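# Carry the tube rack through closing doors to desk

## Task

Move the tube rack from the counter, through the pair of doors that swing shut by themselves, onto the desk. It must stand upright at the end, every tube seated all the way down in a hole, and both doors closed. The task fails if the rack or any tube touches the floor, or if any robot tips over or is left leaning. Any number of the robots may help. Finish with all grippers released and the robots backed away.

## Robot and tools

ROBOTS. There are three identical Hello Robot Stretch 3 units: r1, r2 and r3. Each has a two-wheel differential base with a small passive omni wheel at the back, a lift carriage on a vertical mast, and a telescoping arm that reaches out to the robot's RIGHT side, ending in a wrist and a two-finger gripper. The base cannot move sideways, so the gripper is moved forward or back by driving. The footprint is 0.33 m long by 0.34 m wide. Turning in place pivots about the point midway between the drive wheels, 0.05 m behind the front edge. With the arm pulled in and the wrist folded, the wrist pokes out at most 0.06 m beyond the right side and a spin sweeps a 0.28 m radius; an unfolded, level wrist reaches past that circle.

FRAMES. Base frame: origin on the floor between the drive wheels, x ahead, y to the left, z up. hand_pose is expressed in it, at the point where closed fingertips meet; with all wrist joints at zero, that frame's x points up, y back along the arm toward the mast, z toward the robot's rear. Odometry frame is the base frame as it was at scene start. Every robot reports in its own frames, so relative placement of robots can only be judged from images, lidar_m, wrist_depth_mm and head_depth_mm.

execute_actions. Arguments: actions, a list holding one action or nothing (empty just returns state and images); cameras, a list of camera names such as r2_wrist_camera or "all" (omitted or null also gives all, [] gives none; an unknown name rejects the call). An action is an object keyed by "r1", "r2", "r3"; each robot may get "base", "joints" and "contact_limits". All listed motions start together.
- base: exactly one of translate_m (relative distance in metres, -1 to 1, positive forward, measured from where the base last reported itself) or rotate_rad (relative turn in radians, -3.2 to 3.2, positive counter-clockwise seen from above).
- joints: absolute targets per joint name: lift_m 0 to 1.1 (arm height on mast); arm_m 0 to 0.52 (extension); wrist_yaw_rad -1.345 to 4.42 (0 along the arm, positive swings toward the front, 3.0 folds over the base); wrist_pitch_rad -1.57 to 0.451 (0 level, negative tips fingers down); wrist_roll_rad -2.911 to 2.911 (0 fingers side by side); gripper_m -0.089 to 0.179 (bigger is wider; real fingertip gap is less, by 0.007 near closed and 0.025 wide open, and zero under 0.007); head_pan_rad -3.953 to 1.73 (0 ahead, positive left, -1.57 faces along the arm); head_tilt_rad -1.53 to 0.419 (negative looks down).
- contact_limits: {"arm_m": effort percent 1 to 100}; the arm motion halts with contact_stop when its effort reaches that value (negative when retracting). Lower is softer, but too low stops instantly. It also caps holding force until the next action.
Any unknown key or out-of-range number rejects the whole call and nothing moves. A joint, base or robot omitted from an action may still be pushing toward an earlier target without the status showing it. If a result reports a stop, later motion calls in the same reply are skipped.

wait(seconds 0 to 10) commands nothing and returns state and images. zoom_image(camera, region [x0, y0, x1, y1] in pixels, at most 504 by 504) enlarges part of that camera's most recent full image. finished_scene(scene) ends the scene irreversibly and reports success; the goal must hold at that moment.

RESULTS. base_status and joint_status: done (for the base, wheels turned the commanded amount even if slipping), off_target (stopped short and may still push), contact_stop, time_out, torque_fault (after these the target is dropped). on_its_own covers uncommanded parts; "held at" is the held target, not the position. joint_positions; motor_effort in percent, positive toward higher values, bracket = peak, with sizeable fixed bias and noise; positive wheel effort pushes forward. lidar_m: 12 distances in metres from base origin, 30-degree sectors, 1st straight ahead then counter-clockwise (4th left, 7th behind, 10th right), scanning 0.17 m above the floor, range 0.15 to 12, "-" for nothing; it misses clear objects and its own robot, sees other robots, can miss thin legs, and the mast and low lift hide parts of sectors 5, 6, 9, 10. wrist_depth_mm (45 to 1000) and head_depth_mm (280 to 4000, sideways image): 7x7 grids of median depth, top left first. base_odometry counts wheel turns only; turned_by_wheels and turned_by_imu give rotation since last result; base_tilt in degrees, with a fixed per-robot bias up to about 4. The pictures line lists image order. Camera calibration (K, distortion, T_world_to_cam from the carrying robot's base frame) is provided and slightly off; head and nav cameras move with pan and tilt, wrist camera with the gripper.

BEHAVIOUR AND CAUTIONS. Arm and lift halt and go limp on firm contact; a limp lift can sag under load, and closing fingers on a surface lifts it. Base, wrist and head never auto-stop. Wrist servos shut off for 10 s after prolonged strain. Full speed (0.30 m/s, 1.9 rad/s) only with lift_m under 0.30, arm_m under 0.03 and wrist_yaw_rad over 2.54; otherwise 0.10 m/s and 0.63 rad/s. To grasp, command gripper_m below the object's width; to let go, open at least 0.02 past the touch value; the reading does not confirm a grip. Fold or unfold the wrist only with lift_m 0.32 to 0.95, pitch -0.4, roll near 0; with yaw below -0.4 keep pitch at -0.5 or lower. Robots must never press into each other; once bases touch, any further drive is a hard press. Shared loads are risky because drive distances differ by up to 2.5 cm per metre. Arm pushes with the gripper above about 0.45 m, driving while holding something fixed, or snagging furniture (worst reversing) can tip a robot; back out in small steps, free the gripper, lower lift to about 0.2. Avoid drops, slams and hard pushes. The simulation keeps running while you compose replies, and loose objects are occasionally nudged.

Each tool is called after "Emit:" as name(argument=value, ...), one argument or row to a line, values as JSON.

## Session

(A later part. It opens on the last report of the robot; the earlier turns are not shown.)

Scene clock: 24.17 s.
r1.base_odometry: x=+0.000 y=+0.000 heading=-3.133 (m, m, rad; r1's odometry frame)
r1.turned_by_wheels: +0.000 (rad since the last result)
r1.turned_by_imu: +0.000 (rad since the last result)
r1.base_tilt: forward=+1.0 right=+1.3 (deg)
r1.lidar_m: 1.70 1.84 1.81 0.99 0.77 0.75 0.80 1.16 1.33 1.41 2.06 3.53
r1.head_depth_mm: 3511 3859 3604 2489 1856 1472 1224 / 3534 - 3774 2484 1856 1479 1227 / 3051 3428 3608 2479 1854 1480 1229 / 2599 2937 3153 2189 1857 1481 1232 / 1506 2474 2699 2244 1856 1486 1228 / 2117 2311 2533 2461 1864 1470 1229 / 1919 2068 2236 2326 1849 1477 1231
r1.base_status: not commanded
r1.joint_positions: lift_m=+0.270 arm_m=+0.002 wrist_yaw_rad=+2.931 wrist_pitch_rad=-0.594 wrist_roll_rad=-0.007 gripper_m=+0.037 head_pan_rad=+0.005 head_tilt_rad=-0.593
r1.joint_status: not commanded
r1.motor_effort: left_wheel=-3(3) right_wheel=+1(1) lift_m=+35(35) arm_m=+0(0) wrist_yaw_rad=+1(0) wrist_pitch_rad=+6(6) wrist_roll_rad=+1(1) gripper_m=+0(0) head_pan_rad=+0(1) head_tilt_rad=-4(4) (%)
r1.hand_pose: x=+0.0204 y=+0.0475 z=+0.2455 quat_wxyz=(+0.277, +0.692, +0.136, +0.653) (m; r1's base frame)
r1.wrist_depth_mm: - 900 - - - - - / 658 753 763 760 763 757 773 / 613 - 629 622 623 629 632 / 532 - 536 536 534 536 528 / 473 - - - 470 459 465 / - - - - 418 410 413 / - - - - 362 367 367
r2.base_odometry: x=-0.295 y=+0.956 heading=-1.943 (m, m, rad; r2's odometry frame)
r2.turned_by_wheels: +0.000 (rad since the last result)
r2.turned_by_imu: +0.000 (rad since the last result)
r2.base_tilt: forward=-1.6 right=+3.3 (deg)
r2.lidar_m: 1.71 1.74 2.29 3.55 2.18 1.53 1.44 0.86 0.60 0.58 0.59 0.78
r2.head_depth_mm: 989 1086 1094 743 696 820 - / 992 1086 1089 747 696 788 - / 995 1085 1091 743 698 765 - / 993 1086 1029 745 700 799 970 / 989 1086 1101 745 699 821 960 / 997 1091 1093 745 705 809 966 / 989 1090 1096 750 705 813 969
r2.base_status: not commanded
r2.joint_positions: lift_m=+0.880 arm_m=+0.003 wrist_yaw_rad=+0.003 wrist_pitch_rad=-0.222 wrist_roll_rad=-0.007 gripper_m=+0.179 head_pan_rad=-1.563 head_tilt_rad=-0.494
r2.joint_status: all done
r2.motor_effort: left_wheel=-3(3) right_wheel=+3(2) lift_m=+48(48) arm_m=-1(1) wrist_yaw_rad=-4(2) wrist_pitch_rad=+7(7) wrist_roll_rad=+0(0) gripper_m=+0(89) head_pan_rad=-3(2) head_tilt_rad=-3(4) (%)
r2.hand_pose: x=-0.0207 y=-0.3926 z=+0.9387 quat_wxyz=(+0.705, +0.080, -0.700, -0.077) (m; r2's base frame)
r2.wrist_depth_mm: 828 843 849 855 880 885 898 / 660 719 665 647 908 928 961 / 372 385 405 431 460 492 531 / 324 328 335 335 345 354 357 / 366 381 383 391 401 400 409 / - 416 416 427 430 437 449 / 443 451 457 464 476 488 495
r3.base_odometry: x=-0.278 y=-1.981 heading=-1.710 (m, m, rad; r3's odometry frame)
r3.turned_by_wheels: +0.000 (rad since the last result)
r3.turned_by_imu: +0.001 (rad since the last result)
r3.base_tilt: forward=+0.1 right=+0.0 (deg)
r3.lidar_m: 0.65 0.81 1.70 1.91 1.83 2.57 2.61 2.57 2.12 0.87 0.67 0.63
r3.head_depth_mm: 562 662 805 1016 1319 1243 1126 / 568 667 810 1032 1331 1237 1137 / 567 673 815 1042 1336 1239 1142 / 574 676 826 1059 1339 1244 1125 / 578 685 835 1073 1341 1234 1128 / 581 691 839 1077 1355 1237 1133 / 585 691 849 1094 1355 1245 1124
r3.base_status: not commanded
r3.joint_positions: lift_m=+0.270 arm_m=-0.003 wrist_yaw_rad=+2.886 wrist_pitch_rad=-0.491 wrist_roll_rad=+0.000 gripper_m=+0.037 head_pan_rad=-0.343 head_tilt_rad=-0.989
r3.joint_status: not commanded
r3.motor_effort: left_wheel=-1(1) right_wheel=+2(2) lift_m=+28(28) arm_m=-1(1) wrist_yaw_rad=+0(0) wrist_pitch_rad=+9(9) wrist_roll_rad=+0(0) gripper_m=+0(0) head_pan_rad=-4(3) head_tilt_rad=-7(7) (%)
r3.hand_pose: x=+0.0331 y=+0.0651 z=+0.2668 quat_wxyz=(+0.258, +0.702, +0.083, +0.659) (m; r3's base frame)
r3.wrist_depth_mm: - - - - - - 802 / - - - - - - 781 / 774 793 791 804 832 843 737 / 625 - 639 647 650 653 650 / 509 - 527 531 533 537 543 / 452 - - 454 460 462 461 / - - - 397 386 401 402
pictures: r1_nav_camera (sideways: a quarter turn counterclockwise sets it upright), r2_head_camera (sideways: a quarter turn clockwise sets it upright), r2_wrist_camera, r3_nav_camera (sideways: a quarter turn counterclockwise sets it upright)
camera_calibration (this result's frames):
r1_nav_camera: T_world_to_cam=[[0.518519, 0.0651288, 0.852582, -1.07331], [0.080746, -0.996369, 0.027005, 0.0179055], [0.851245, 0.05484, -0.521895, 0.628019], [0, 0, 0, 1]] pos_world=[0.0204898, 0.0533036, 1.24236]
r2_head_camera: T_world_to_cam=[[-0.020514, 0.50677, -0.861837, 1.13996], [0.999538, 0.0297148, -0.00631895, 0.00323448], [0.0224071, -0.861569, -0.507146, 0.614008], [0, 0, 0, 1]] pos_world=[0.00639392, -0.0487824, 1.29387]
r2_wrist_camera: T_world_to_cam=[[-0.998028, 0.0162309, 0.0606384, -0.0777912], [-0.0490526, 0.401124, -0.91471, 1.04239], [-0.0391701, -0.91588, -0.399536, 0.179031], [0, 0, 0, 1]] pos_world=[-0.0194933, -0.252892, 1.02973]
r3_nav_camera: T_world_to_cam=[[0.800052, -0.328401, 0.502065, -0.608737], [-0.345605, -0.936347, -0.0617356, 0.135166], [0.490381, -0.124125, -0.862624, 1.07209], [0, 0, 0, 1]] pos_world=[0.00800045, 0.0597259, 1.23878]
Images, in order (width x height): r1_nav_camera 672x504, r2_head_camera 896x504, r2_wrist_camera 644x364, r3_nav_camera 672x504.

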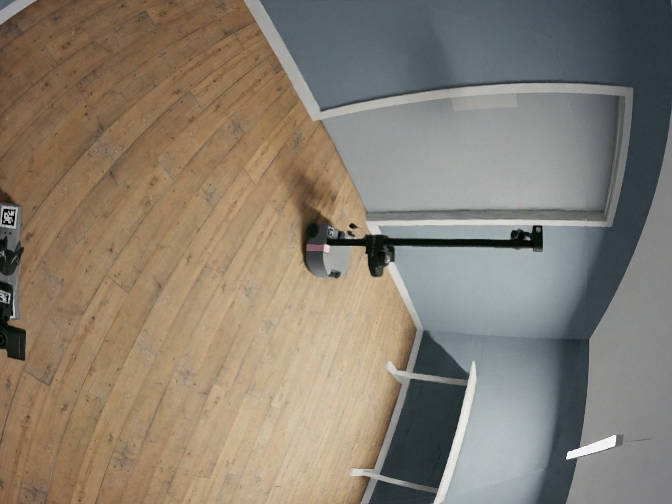

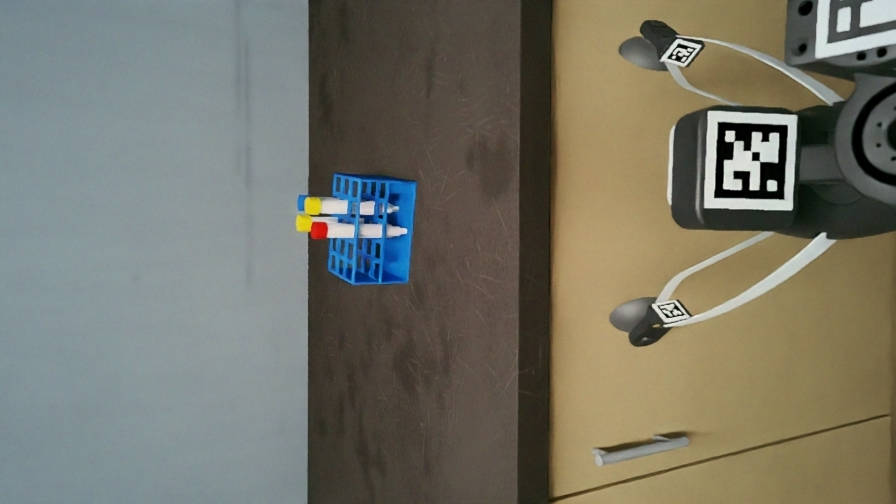

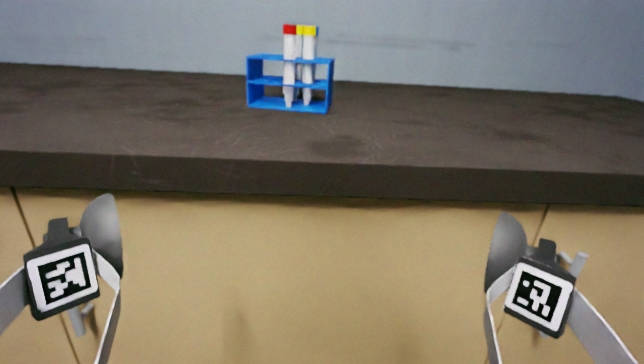

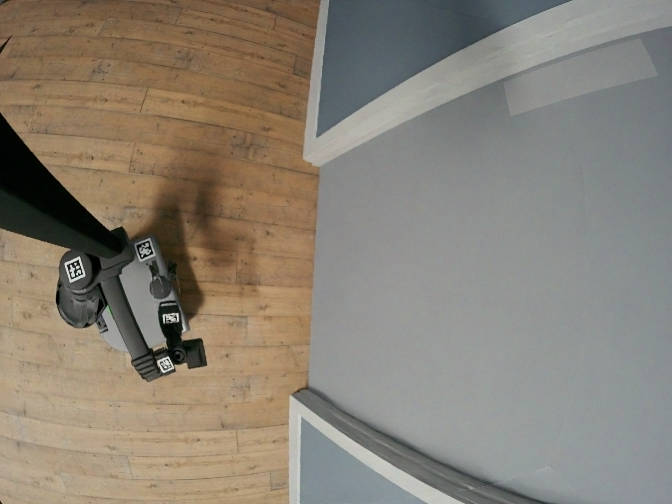

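Emit:
execute_actions(
  actions=[
    {"r2":{"base":{"translate_m":0.03},"joints":{"wrist_yaw_rad":-0.15,"wrist_pitch_rad":0,"lift_m":0.86}},"r3":{"base":{"rotate_rad":0.15},"joints":{"head_pan_rad":0,"head_tilt_rad":-1.5}}},
  ],
  cameras=[],
)

Emit:
execute_actions(
  actions=[
    {"r2":{"joints":{"arm_m":0.28}},"r3":{"base":{"translate_m":0.5}}},
  ],
  cameras=[],
)

Emit:
execute_actions(
  actions=[
    {"r3":{"base":{"rotate_rad":-0.57}}},
  ],
  cameras=["r2_wrist_camera","r2_head_camera","r3_nav_camera"],
)

Scene clock: 26.73 s.
r1.base_odometry: x=+0.000 y=+0.000 heading=-3.133 (m, m, rad; r1's odometry frame)
r1.turned_by_wheels: +0.000 (rad since the last result)
r1.turned_by_imu: -0.001 (rad since the last result)
r1.base_tilt: forward=+1.0 right=+1.4 (deg)
r1.lidar_m: 1.72 1.85 1.81 0.99 0.77 0.75 0.80 1.17 1.33 1.41 2.05 3.54
r1.head_depth_mm: 3467 3786 3633 2510 1858 1479 1233 / 3557 - 3835 2482 1875 1480 1221 / 3051 3493 3610 2471 1857 1477 1233 / 2636 2922 3134 2163 1865 1483 1226 / 2161 2416 2692 2159 1850 1467 1223 / 2121 2303 2531 2494 1856 1470 1228 / 1917 2068 2242 2342 1872 1485 1230
r1.base_status: not commanded
r1.joint_positions: lift_m=+0.270 arm_m=+0.002 wrist_yaw_rad=+2.931 wrist_pitch_rad=-0.594 wrist_roll_rad=-0.007 gripper_m=+0.037 head_pan_rad=+0.005 head_tilt_rad=-0.593
r1.joint_status: not commanded
r1.motor_effort: left_wheel=-3(3) right_wheel=+2(1) lift_m=+35(35) arm_m=-1(0) wrist_yaw_rad=+0(0) wrist_pitch_rad=+6(6) wrist_roll_rad=+0(0) gripper_m=+0(1) head_pan_rad=+0(0) head_tilt_rad=-4(4) (%)
r1.hand_pose: x=+0.0204 y=+0.0475 z=+0.2455 quat_wxyz=(+0.277, +0.692, +0.136, +0.653) (m; r1's base frame)
r1.wrist_depth_mm: - 906 - - - - - / 656 760 757 750 767 763 769 / 616 - 631 633 634 629 632 / 533 - 532 532 528 535 534 / 473 - - - 475 457 467 / - - - - 417 407 411 / - - - - 363 364 366
r2.base_odometry: x=-0.306 y=+0.928 heading=-1.943 (m, m, rad; r2's odometry frame)
r2.turned_by_wheels: +0.000 (rad since the last result)
r2.turned_by_imu: +0.000 (rad since the last result)
r2.base_tilt: forward=-1.6 right=+3.3 (deg)
r2.lidar_m: 1.68 1.72 2.26 3.58 2.22 1.56 1.47 0.85 0.60 0.57 0.59 0.78
r2.head_depth_mm: 994 1082 1093 744 693 801 899 / 992 1085 1090 740 695 771 - / 993 1084 908 746 697 772 - / 990 1084 1094 742 687 802 954 / 993 1082 1093 746 701 813 960 / 990 1085 1100 744 700 810 963 / 994 1090 1097 746 701 813 962
r2.base_status: done
r2.joint_positions: lift_m=+0.860 arm_m=+0.003 wrist_yaw_rad=-0.147 wrist_pitch_rad=-0.023 wrist_roll_rad=-0.007 gripper_m=+0.179 head_pan_rad=-1.563 head_tilt_rad=-0.494
r2.joint_status: all done
r2.motor_effort: left_wheel=-3(5) right_wheel=+3(8) lift_m=+40(39) arm_m=-1(2) wrist_yaw_rad=-4(4) wrist_pitch_rad=+7(7) wrist_roll_rad=+0(0) gripper_m=+1(0) head_pan_rad=-2(4) head_tilt_rad=-3(3) (%)
r2.hand_pose: x=-0.0589 y=-0.4008 z=+0.9688 quat_wxyz=(+0.707, -0.043, -0.703, -0.061) (m; r2's base frame)
r2.wrist_depth_mm: 765 817 847 899 964 - - / 801 823 887 941 994 - - / 804 851 572 965 - - - / 431 459 481 518 555 592 653 / 300 311 325 344 369 399 432 / - 338 356 379 409 430 484 / 331 350 373 397 428 457 511
r3.base_odometry: x=-0.278 y=-1.981 heading=-1.560 (m, m, rad; r3's odometry frame)
r3.turned_by_wheels: +0.150 (rad since the last result)
r3.turned_by_imu: +0.148 (rad since the last result)
r3.base_tilt: forward=+0.1 right=+0.0 (deg)
r3.lidar_m: 0.67 0.84 2.14 1.83 2.63 2.57 2.73 2.58 1.73 0.73 0.65 0.63
r3.head_depth_mm: 817 1039 1319 1300 1263 1240 1218 / 884 1153 1309 1288 1257 1238 1219 / 958 1285 1311 1279 - 1229 1213 / 1050 1320 1304 1277 - 1221 1211 / 1175 1321 1286 1277 - - 1197 / 1159 1315 1300 1269 1252 - 1191 / 1283 1321 1287 1269 1243 1206 1195
r3.base_status: done
r3.joint_positions: lift_m=+0.270 arm_m=-0.003 wrist_yaw_rad=+2.886 wrist_pitch_rad=-0.491 wrist_roll_rad=+0.000 gripper_m=+0.037 head_pan_rad=-0.007 head_tilt_rad=-1.483
r3.joint_status: all done
r3.motor_effort: left_wheel=-2(7) right_wheel=+2(12) lift_m=+28(28) arm_m=-2(2) wrist_yaw_rad=+0(0) wrist_pitch_rad=+9(9) wrist_roll_rad=+0(1) gripper_m=+0(0) head_pan_rad=+3(29) head_tilt_rad=-11(46) (%)
r3.hand_pose: x=+0.0331 y=+0.0651 z=+0.2668 quat_wxyz=(+0.258, +0.702, +0.083, +0.659) (m; r3's base frame)
r3.wrist_depth_mm: - - - - - - - / - - - - - - - / 777 789 785 809 821 838 825 / 618 - 628 639 654 654 667 / 510 - 527 526 541 545 541 / 454 - - 453 464 460 465 / - - - 393 388 399 404
pictures: none
No camera images: the call's "cameras" was empty. Leave "cameras" out to get every camera's image.

Scene clock: 30.07 s.
r1.base_odometry: x=+0.000 y=+0.000 heading=-3.133 (m, m, rad; r1's odometry frame)
r1.turned_by_wheels: +0.000 (rad since the last result)
r1.turned_by_imu: -0.001 (rad since the last result)
r1.base_tilt: forward=+0.9 right=+1.3 (deg)
r1.lidar_m: 2.48 1.83 1.81 0.99 0.76 0.75 0.80 1.17 1.32 1.41 2.06 3.53
r1.head_depth_mm: 3548 3812 3629 2478 1850 1476 1221 / 3587 - 3757 2456 1848 1479 1223 / 3033 3419 3550 2466 1849 1474 1228 / 2622 2900 3199 2476 1851 1473 1225 / 2327 2534 2821 2498 1863 1480 1233 / 2078 2312 2518 2234 1873 1479 1228 / 1930 2040 2145 2158 1848 1479 1223
r1.base_status: not commanded
r1.joint_positions: lift_m=+0.270 arm_m=+0.002 wrist_yaw_rad=+2.931 wrist_pitch_rad=-0.594 wrist_roll_rad=-0.007 gripper_m=+0.037 head_pan_rad=+0.005 head_tilt_rad=-0.593
r1.joint_status: not commanded
r1.motor_effort: left_wheel=-3(2) right_wheel=+2(2) lift_m=+35(35) arm_m=-1(0) wrist_yaw_rad=+0(1) wrist_pitch_rad=+6(6) wrist_roll_rad=+1(1) gripper_m=+0(0) head_pan_rad=+0(1) head_tilt_rad=-4(4) (%)
r1.hand_pose: x=+0.0204 y=+0.0475 z=+0.2455 quat_wxyz=(+0.277, +0.692, +0.136, +0.653) (m; r1's base frame)
r1.wrist_depth_mm: - 914 - - - - - / 656 751 754 752 753 768 785 / 621 - 629 622 624 627 619 / 536 - 529 537 528 528 525 / 469 - - - 476 463 462 / - - - - 417 409 411 / - - - - 365 366 369
r2.base_odometry: x=-0.306 y=+0.928 heading=-1.943 (m, m, rad; r2's odometry frame)
r2.turned_by_wheels: +0.000 (rad since the last result)
r2.turned_by_imu: +0.000 (rad since the last result)
r2.base_tilt: forward=-1.6 right=+3.3 (deg)
r2.lidar_m: 1.68 1.72 2.26 3.57 2.23 1.56 1.47 0.85 0.60 0.57 0.59 0.78
r2.head_depth_mm: 994 1086 1089 817 - 816 943 / 994 1078 1090 817 - 801 951 / 994 1087 905 815 723 806 954 / 990 1085 1099 744 697 807 955 / 993 1087 1090 743 699 809 955 / 990 1086 1095 746 703 810 965 / 990 1090 1099 746 704 811 964
r2.base_status: not commanded
r2.joint_positions: lift_m=+0.860 arm_m=+0.280 wrist_yaw_rad=-0.148 wrist_pitch_rad=-0.022 wrist_roll_rad=-0.007 gripper_m=+0.179 head_pan_rad=-1.563 head_tilt_rad=-0.494
r2.joint_status: all done
r2.motor_effort: left_wheel=-3(3) right_wheel=+3(3) lift_m=+40(40) arm_m=+3(3) wrist_yaw_rad=-1(4) wrist_pitch_rad=+7(8) wrist_roll_rad=+0(0) gripper_m=+0(1) head_pan_rad=-2(3) head_tilt_rad=-3(3) (%)
r2.hand_pose: x=-0.0593 y=-0.6775 z=+0.9692 quat_wxyz=(+0.707, -0.044, -0.703, -0.061) (m; r2's base frame)
r2.wrist_depth_mm: 541 569 604 641 675 731 778 / 563 588 622 660 719 756 824 / 581 600 272 690 734 794 863 / 425 291 261 505 550 591 642 / 298 267 274 312 321 359 349 / - 208 214 221 228 226 244 / 161 164 168 172 176 179 183
r3.base_odometry: x=-0.273 y=-2.481 heading=-1.560 (m, m, rad; r3's odometry frame)
r3.turned_by_wheels: +0.000 (rad since the last result)
r3.turned_by_imu: +0.000 (rad since the last result)
r3.base_tilt: forward=+0.0 right=+0.0 (deg)
r3.lidar_m: 0.23 0.34 0.80 1.98 2.00 2.98 3.16 2.46 0.68 0.30 0.23 0.22
r3.head_depth_mm: - 331 453 717 1258 1243 1218 / 296 365 522 902 1265 1234 1220 / 312 408 613 1217 - 1234 1209 / 336 464 744 1267 - 1220 1203 / 372 536 950 1266 - - 1196 / 418 620 952 1273 1254 - 1194 / 448 572 1199 1266 1232 1205 1192
r3.base_status: done
r3.joint_positions: lift_m=+0.270 arm_m=-0.003 wrist_yaw_rad=+2.886 wrist_pitch_rad=-0.491 wrist_roll_rad=+0.000 gripper_m=+0.037 head_pan_rad=-0.007 head_tilt_rad=-1.483
r3.joint_status: not commanded
r3.motor_effort: left_wheel=-1(6) right_wheel=+2(12) lift_m=+29(29) arm_m=-1(2) wrist_yaw_rad=-1(0) wrist_pitch_rad=+9(9) wrist_roll_rad=+0(0) gripper_m=+0(0) head_pan_rad=+4(4) head_tilt_rad=-10(11) (%)
r3.hand_pose: x=+0.0331 y=+0.0651 z=+0.2668 quat_wxyz=(+0.258, +0.702, +0.083, +0.659) (m; r3's base frame)
r3.wrist_depth_mm: - - - - - 569 258 / - - - - - 490 274 / 780 804 792 812 811 432 289 / 615 - 636 643 648 365 310 / 521 - 526 533 537 391 312 / 453 - - 452 462 433 296 / - - - 393 382 397 283
pictures: none
No camera images: the call's "cameras" was empty. Leave "cameras" out to get every camera's image.

Scene clock: 31.53 s.
r1.base_odometry: x=+0.000 y=+0.000 heading=-3.133 (m, m, rad; r1's odometry frame)
r1.turned_by_wheels: +0.000 (rad since the last result)
r1.turned_by_imu: +0.000 (rad since the last result)
r1.base_tilt: forward=+0.9 right=+1.3 (deg)
r1.lidar_m: 2.48 1.84 1.81 0.99 0.77 0.75 0.80 1.17 1.32 1.41 2.06 3.52
r1.head_depth_mm: 3518 3857 3608 2510 1836 1495 1219 / 3629 - 3769 2477 1842 1471 1224 / 3054 3490 3526 2498 1872 1485 1226 / 2672 2898 3221 2481 1864 1472 1227 / 2308 2539 2810 2510 1868 1487 1226 / 2093 2329 2527 2260 1858 1475 1232 / 1925 2082 2198 2063 1853 1477 1223
r1.base_status: not commanded
r1.joint_positions: lift_m=+0.270 arm_m=+0.002 wrist_yaw_rad=+2.931 wrist_pitch_rad=-0.594 wrist_roll_rad=-0.007 gripper_m=+0.037 head_pan_rad=+0.005 head_tilt_rad=-0.593
r1.joint_status: not commanded
r1.motor_effort: left_wheel=-3(2) right_wheel=+1(1) lift_m=+35(35) arm_m=+0(0) wrist_yaw_rad=+1(0) wrist_pitch_rad=+6(6) wrist_roll_rad=+1(1) gripper_m=+1(0) head_pan_rad=+0(0) head_tilt_rad=-3(4) (%)
r1.hand_pose: x=+0.0204 y=+0.0475 z=+0.2455 quat_wxyz=(+0.277, +0.692, +0.136, +0.653) (m; r1's base frame)
r1.wrist_depth_mm: - 911 - - - - - / 660 768 757 759 764 759 762 / 620 - 627 626 625 623 635 / 534 - 534 538 528 532 534 / 475 - - - 475 463 465 / - - - - 415 412 409 / - - - - 365 365 365
r2.base_odometry: x=-0.306 y=+0.928 heading=-1.943 (m, m, rad; r2's odometry frame)
r2.turned_by_wheels: +0.000 (rad since the last result)
r2.turned_by_imu: +0.000 (rad since the last result)
r2.base_tilt: forward=-1.6 right=+3.2 (deg)
r2.lidar_m: 1.68 1.72 2.26 3.57 2.23 1.56 1.47 0.85 0.60 0.57 0.59 0.78
r2.head_depth_mm: 992 1093 1092 817 - 819 944 / 991 1085 1088 815 - 801 951 / 990 1088 911 811 722 804 950 / 989 1085 1094 746 695 807 952 / 992 1084 1091 747 698 807 955 / 988 1083 1091 745 702 808 963 / 991 1078 1094 745 705 813 962
r2.base_status: not commanded
r2.joint_positions: lift_m=+0.860 arm_m=+0.280 wrist_yaw_rad=-0.148 wrist_pitch_rad=-0.022 wrist_roll_rad=-0.007 gripper_m=+0.179 head_pan_rad=-1.563 head_tilt_rad=-0.494
r2.joint_status: not commanded
r2.motor_effort: left_wheel=-3(3) right_wheel=+3(3) lift_m=+40(40) arm_m=+3(3) wrist_yaw_rad=-2(2) wrist_pitch_rad=+7(7) wrist_roll_rad=+0(0) gripper_m=+0(1) head_pan_rad=-2(2) head_tilt_rad=-3(3) (%)
r2.hand_pose: x=-0.0593 y=-0.6775 z=+0.9692 quat_wxyz=(+0.707, -0.044, -0.703, -0.061) (m; r2's base frame)
r2.wrist_depth_mm: 543 568 601 644 687 718 780 / 569 590 625 668 703 764 807 / 592 610 273 692 734 784 853 / 429 290 262 501 545 593 645 / 300 265 273 309 323 363 350 / - 208 215 221 228 228 244 / 161 164 168 173 176 179 184
r3.base_odometry: x=-0.273 y=-2.481 heading=-2.130 (m, m, rad; r3's odometry frame)
r3.turned_by_wheels: -0.570 (rad since the last result)
r3.turned_by_imu: -0.562 (rad since the last result)
r3.base_tilt: forward=+0.1 right=+0.0 (deg)
r3.lidar_m: 0.22 0.23 0.32 0.65 1.95 1.96 2.97 3.10 2.47 0.73 0.31 0.23
r3.head_depth_mm: 305 400 666 1286 1266 1241 1218 / 305 399 662 1278 1259 1227 1208 / 305 398 658 1275 - 1228 1202 / 305 399 658 1268 - 1220 1204 / 304 399 656 1261 - - 1200 / 304 398 654 1256 1259 - 1198 / 302 397 652 1207 1242 1204 1192
r3.base_status: done
r3.joint_positions: lift_m=+0.270 arm_m=-0.003 wrist_yaw_rad=+2.886 wrist_pitch_rad=-0.491 wrist_roll_rad=+0.000 gripper_m=+0.037 head_pan_rad=-0.006 head_tilt_rad=-1.483
r3.joint_status: not commanded
r3.motor_effort: left_wheel=+2(6) right_wheel=-3(9) lift_m=+28(28) arm_m=-2(1) wrist_yaw_rad=+0(0) wrist_pitch_rad=+9(9) wrist_roll_rad=+0(0) gripper_m=+0(0) head_pan_rad=+4(4) head_tilt_rad=-10(10) (%)
r3.hand_pose: x=+0.0331 y=+0.0651 z=+0.2668 quat_wxyz=(+0.258, +0.702, +0.083, +0.659) (m; r3's base frame)
r3.wrist_depth_mm: - - - 521 335 258 194 / - - - 565 369 263 199 / 762 789 812 603 400 271 202 / 620 - 641 584 436 278 206 / 513 - 525 528 429 290 210 / 455 - - 451 406 298 215 / - - - 394 386 302 219
pictures: r2_head_camera (sideways: a quarter turn clockwise sets it upright), r2_wrist_camera, r3_nav_camera (sideways: a quarter turn counterclockwise sets it upright)
camera_calibration (this result's frames):
r2_head_camera: T_world_to_cam=[[-0.0204509, 0.506773, -0.861837, 1.13996], [0.999542, 0.0295904, -0.00631895, 0.00323446], [0.0222999, -0.861572, -0.507146, 0.614008], [0, 0, 0, 1]] pos_world=[0.00638785, -0.0487824, 1.29387]
r2_wrist_camera: T_world_to_cam=[[-0.982451, 0.178038, 0.0556119, 0.00196837], [-0.0160496, 0.216355, -0.976183, 1.11898], [-0.18583, -0.959944, -0.209701, -0.293809], [0, 0, 0, 1]] pos_world=[-0.0347053, -0.524488, 1.03061]
r3_nav_camera: T_world_to_cam=[[0.998418, -0.0463685, 0.0318027, 0.0024575], [-0.0447638, -0.997773, -0.0494394, 0.117286], [0.0340243, 0.0479376, -0.998271, 1.25087], [0, 0, 0, 1]] pos_world=[-0.0397632, 0.0571757, 1.25442]
Images, in order (width x height): r2_head_camera 896x504, r2_wrist_camera 644x364, r3_nav_camera 672x504.

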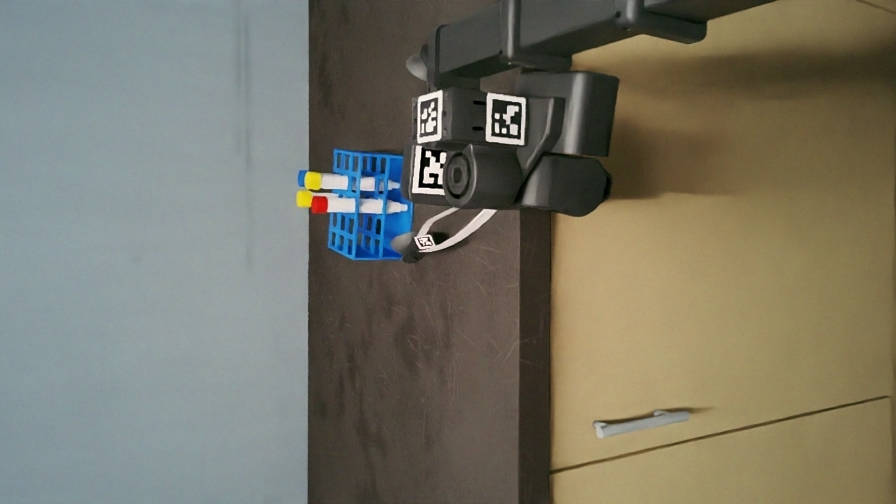

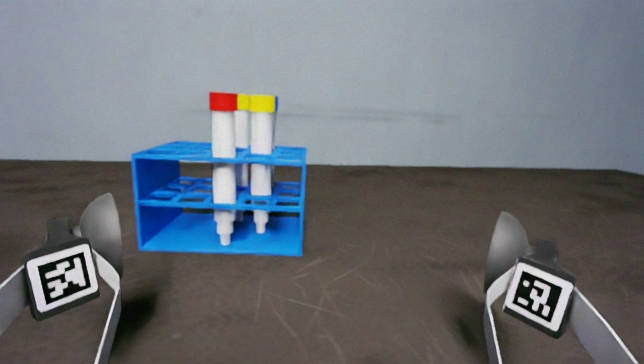

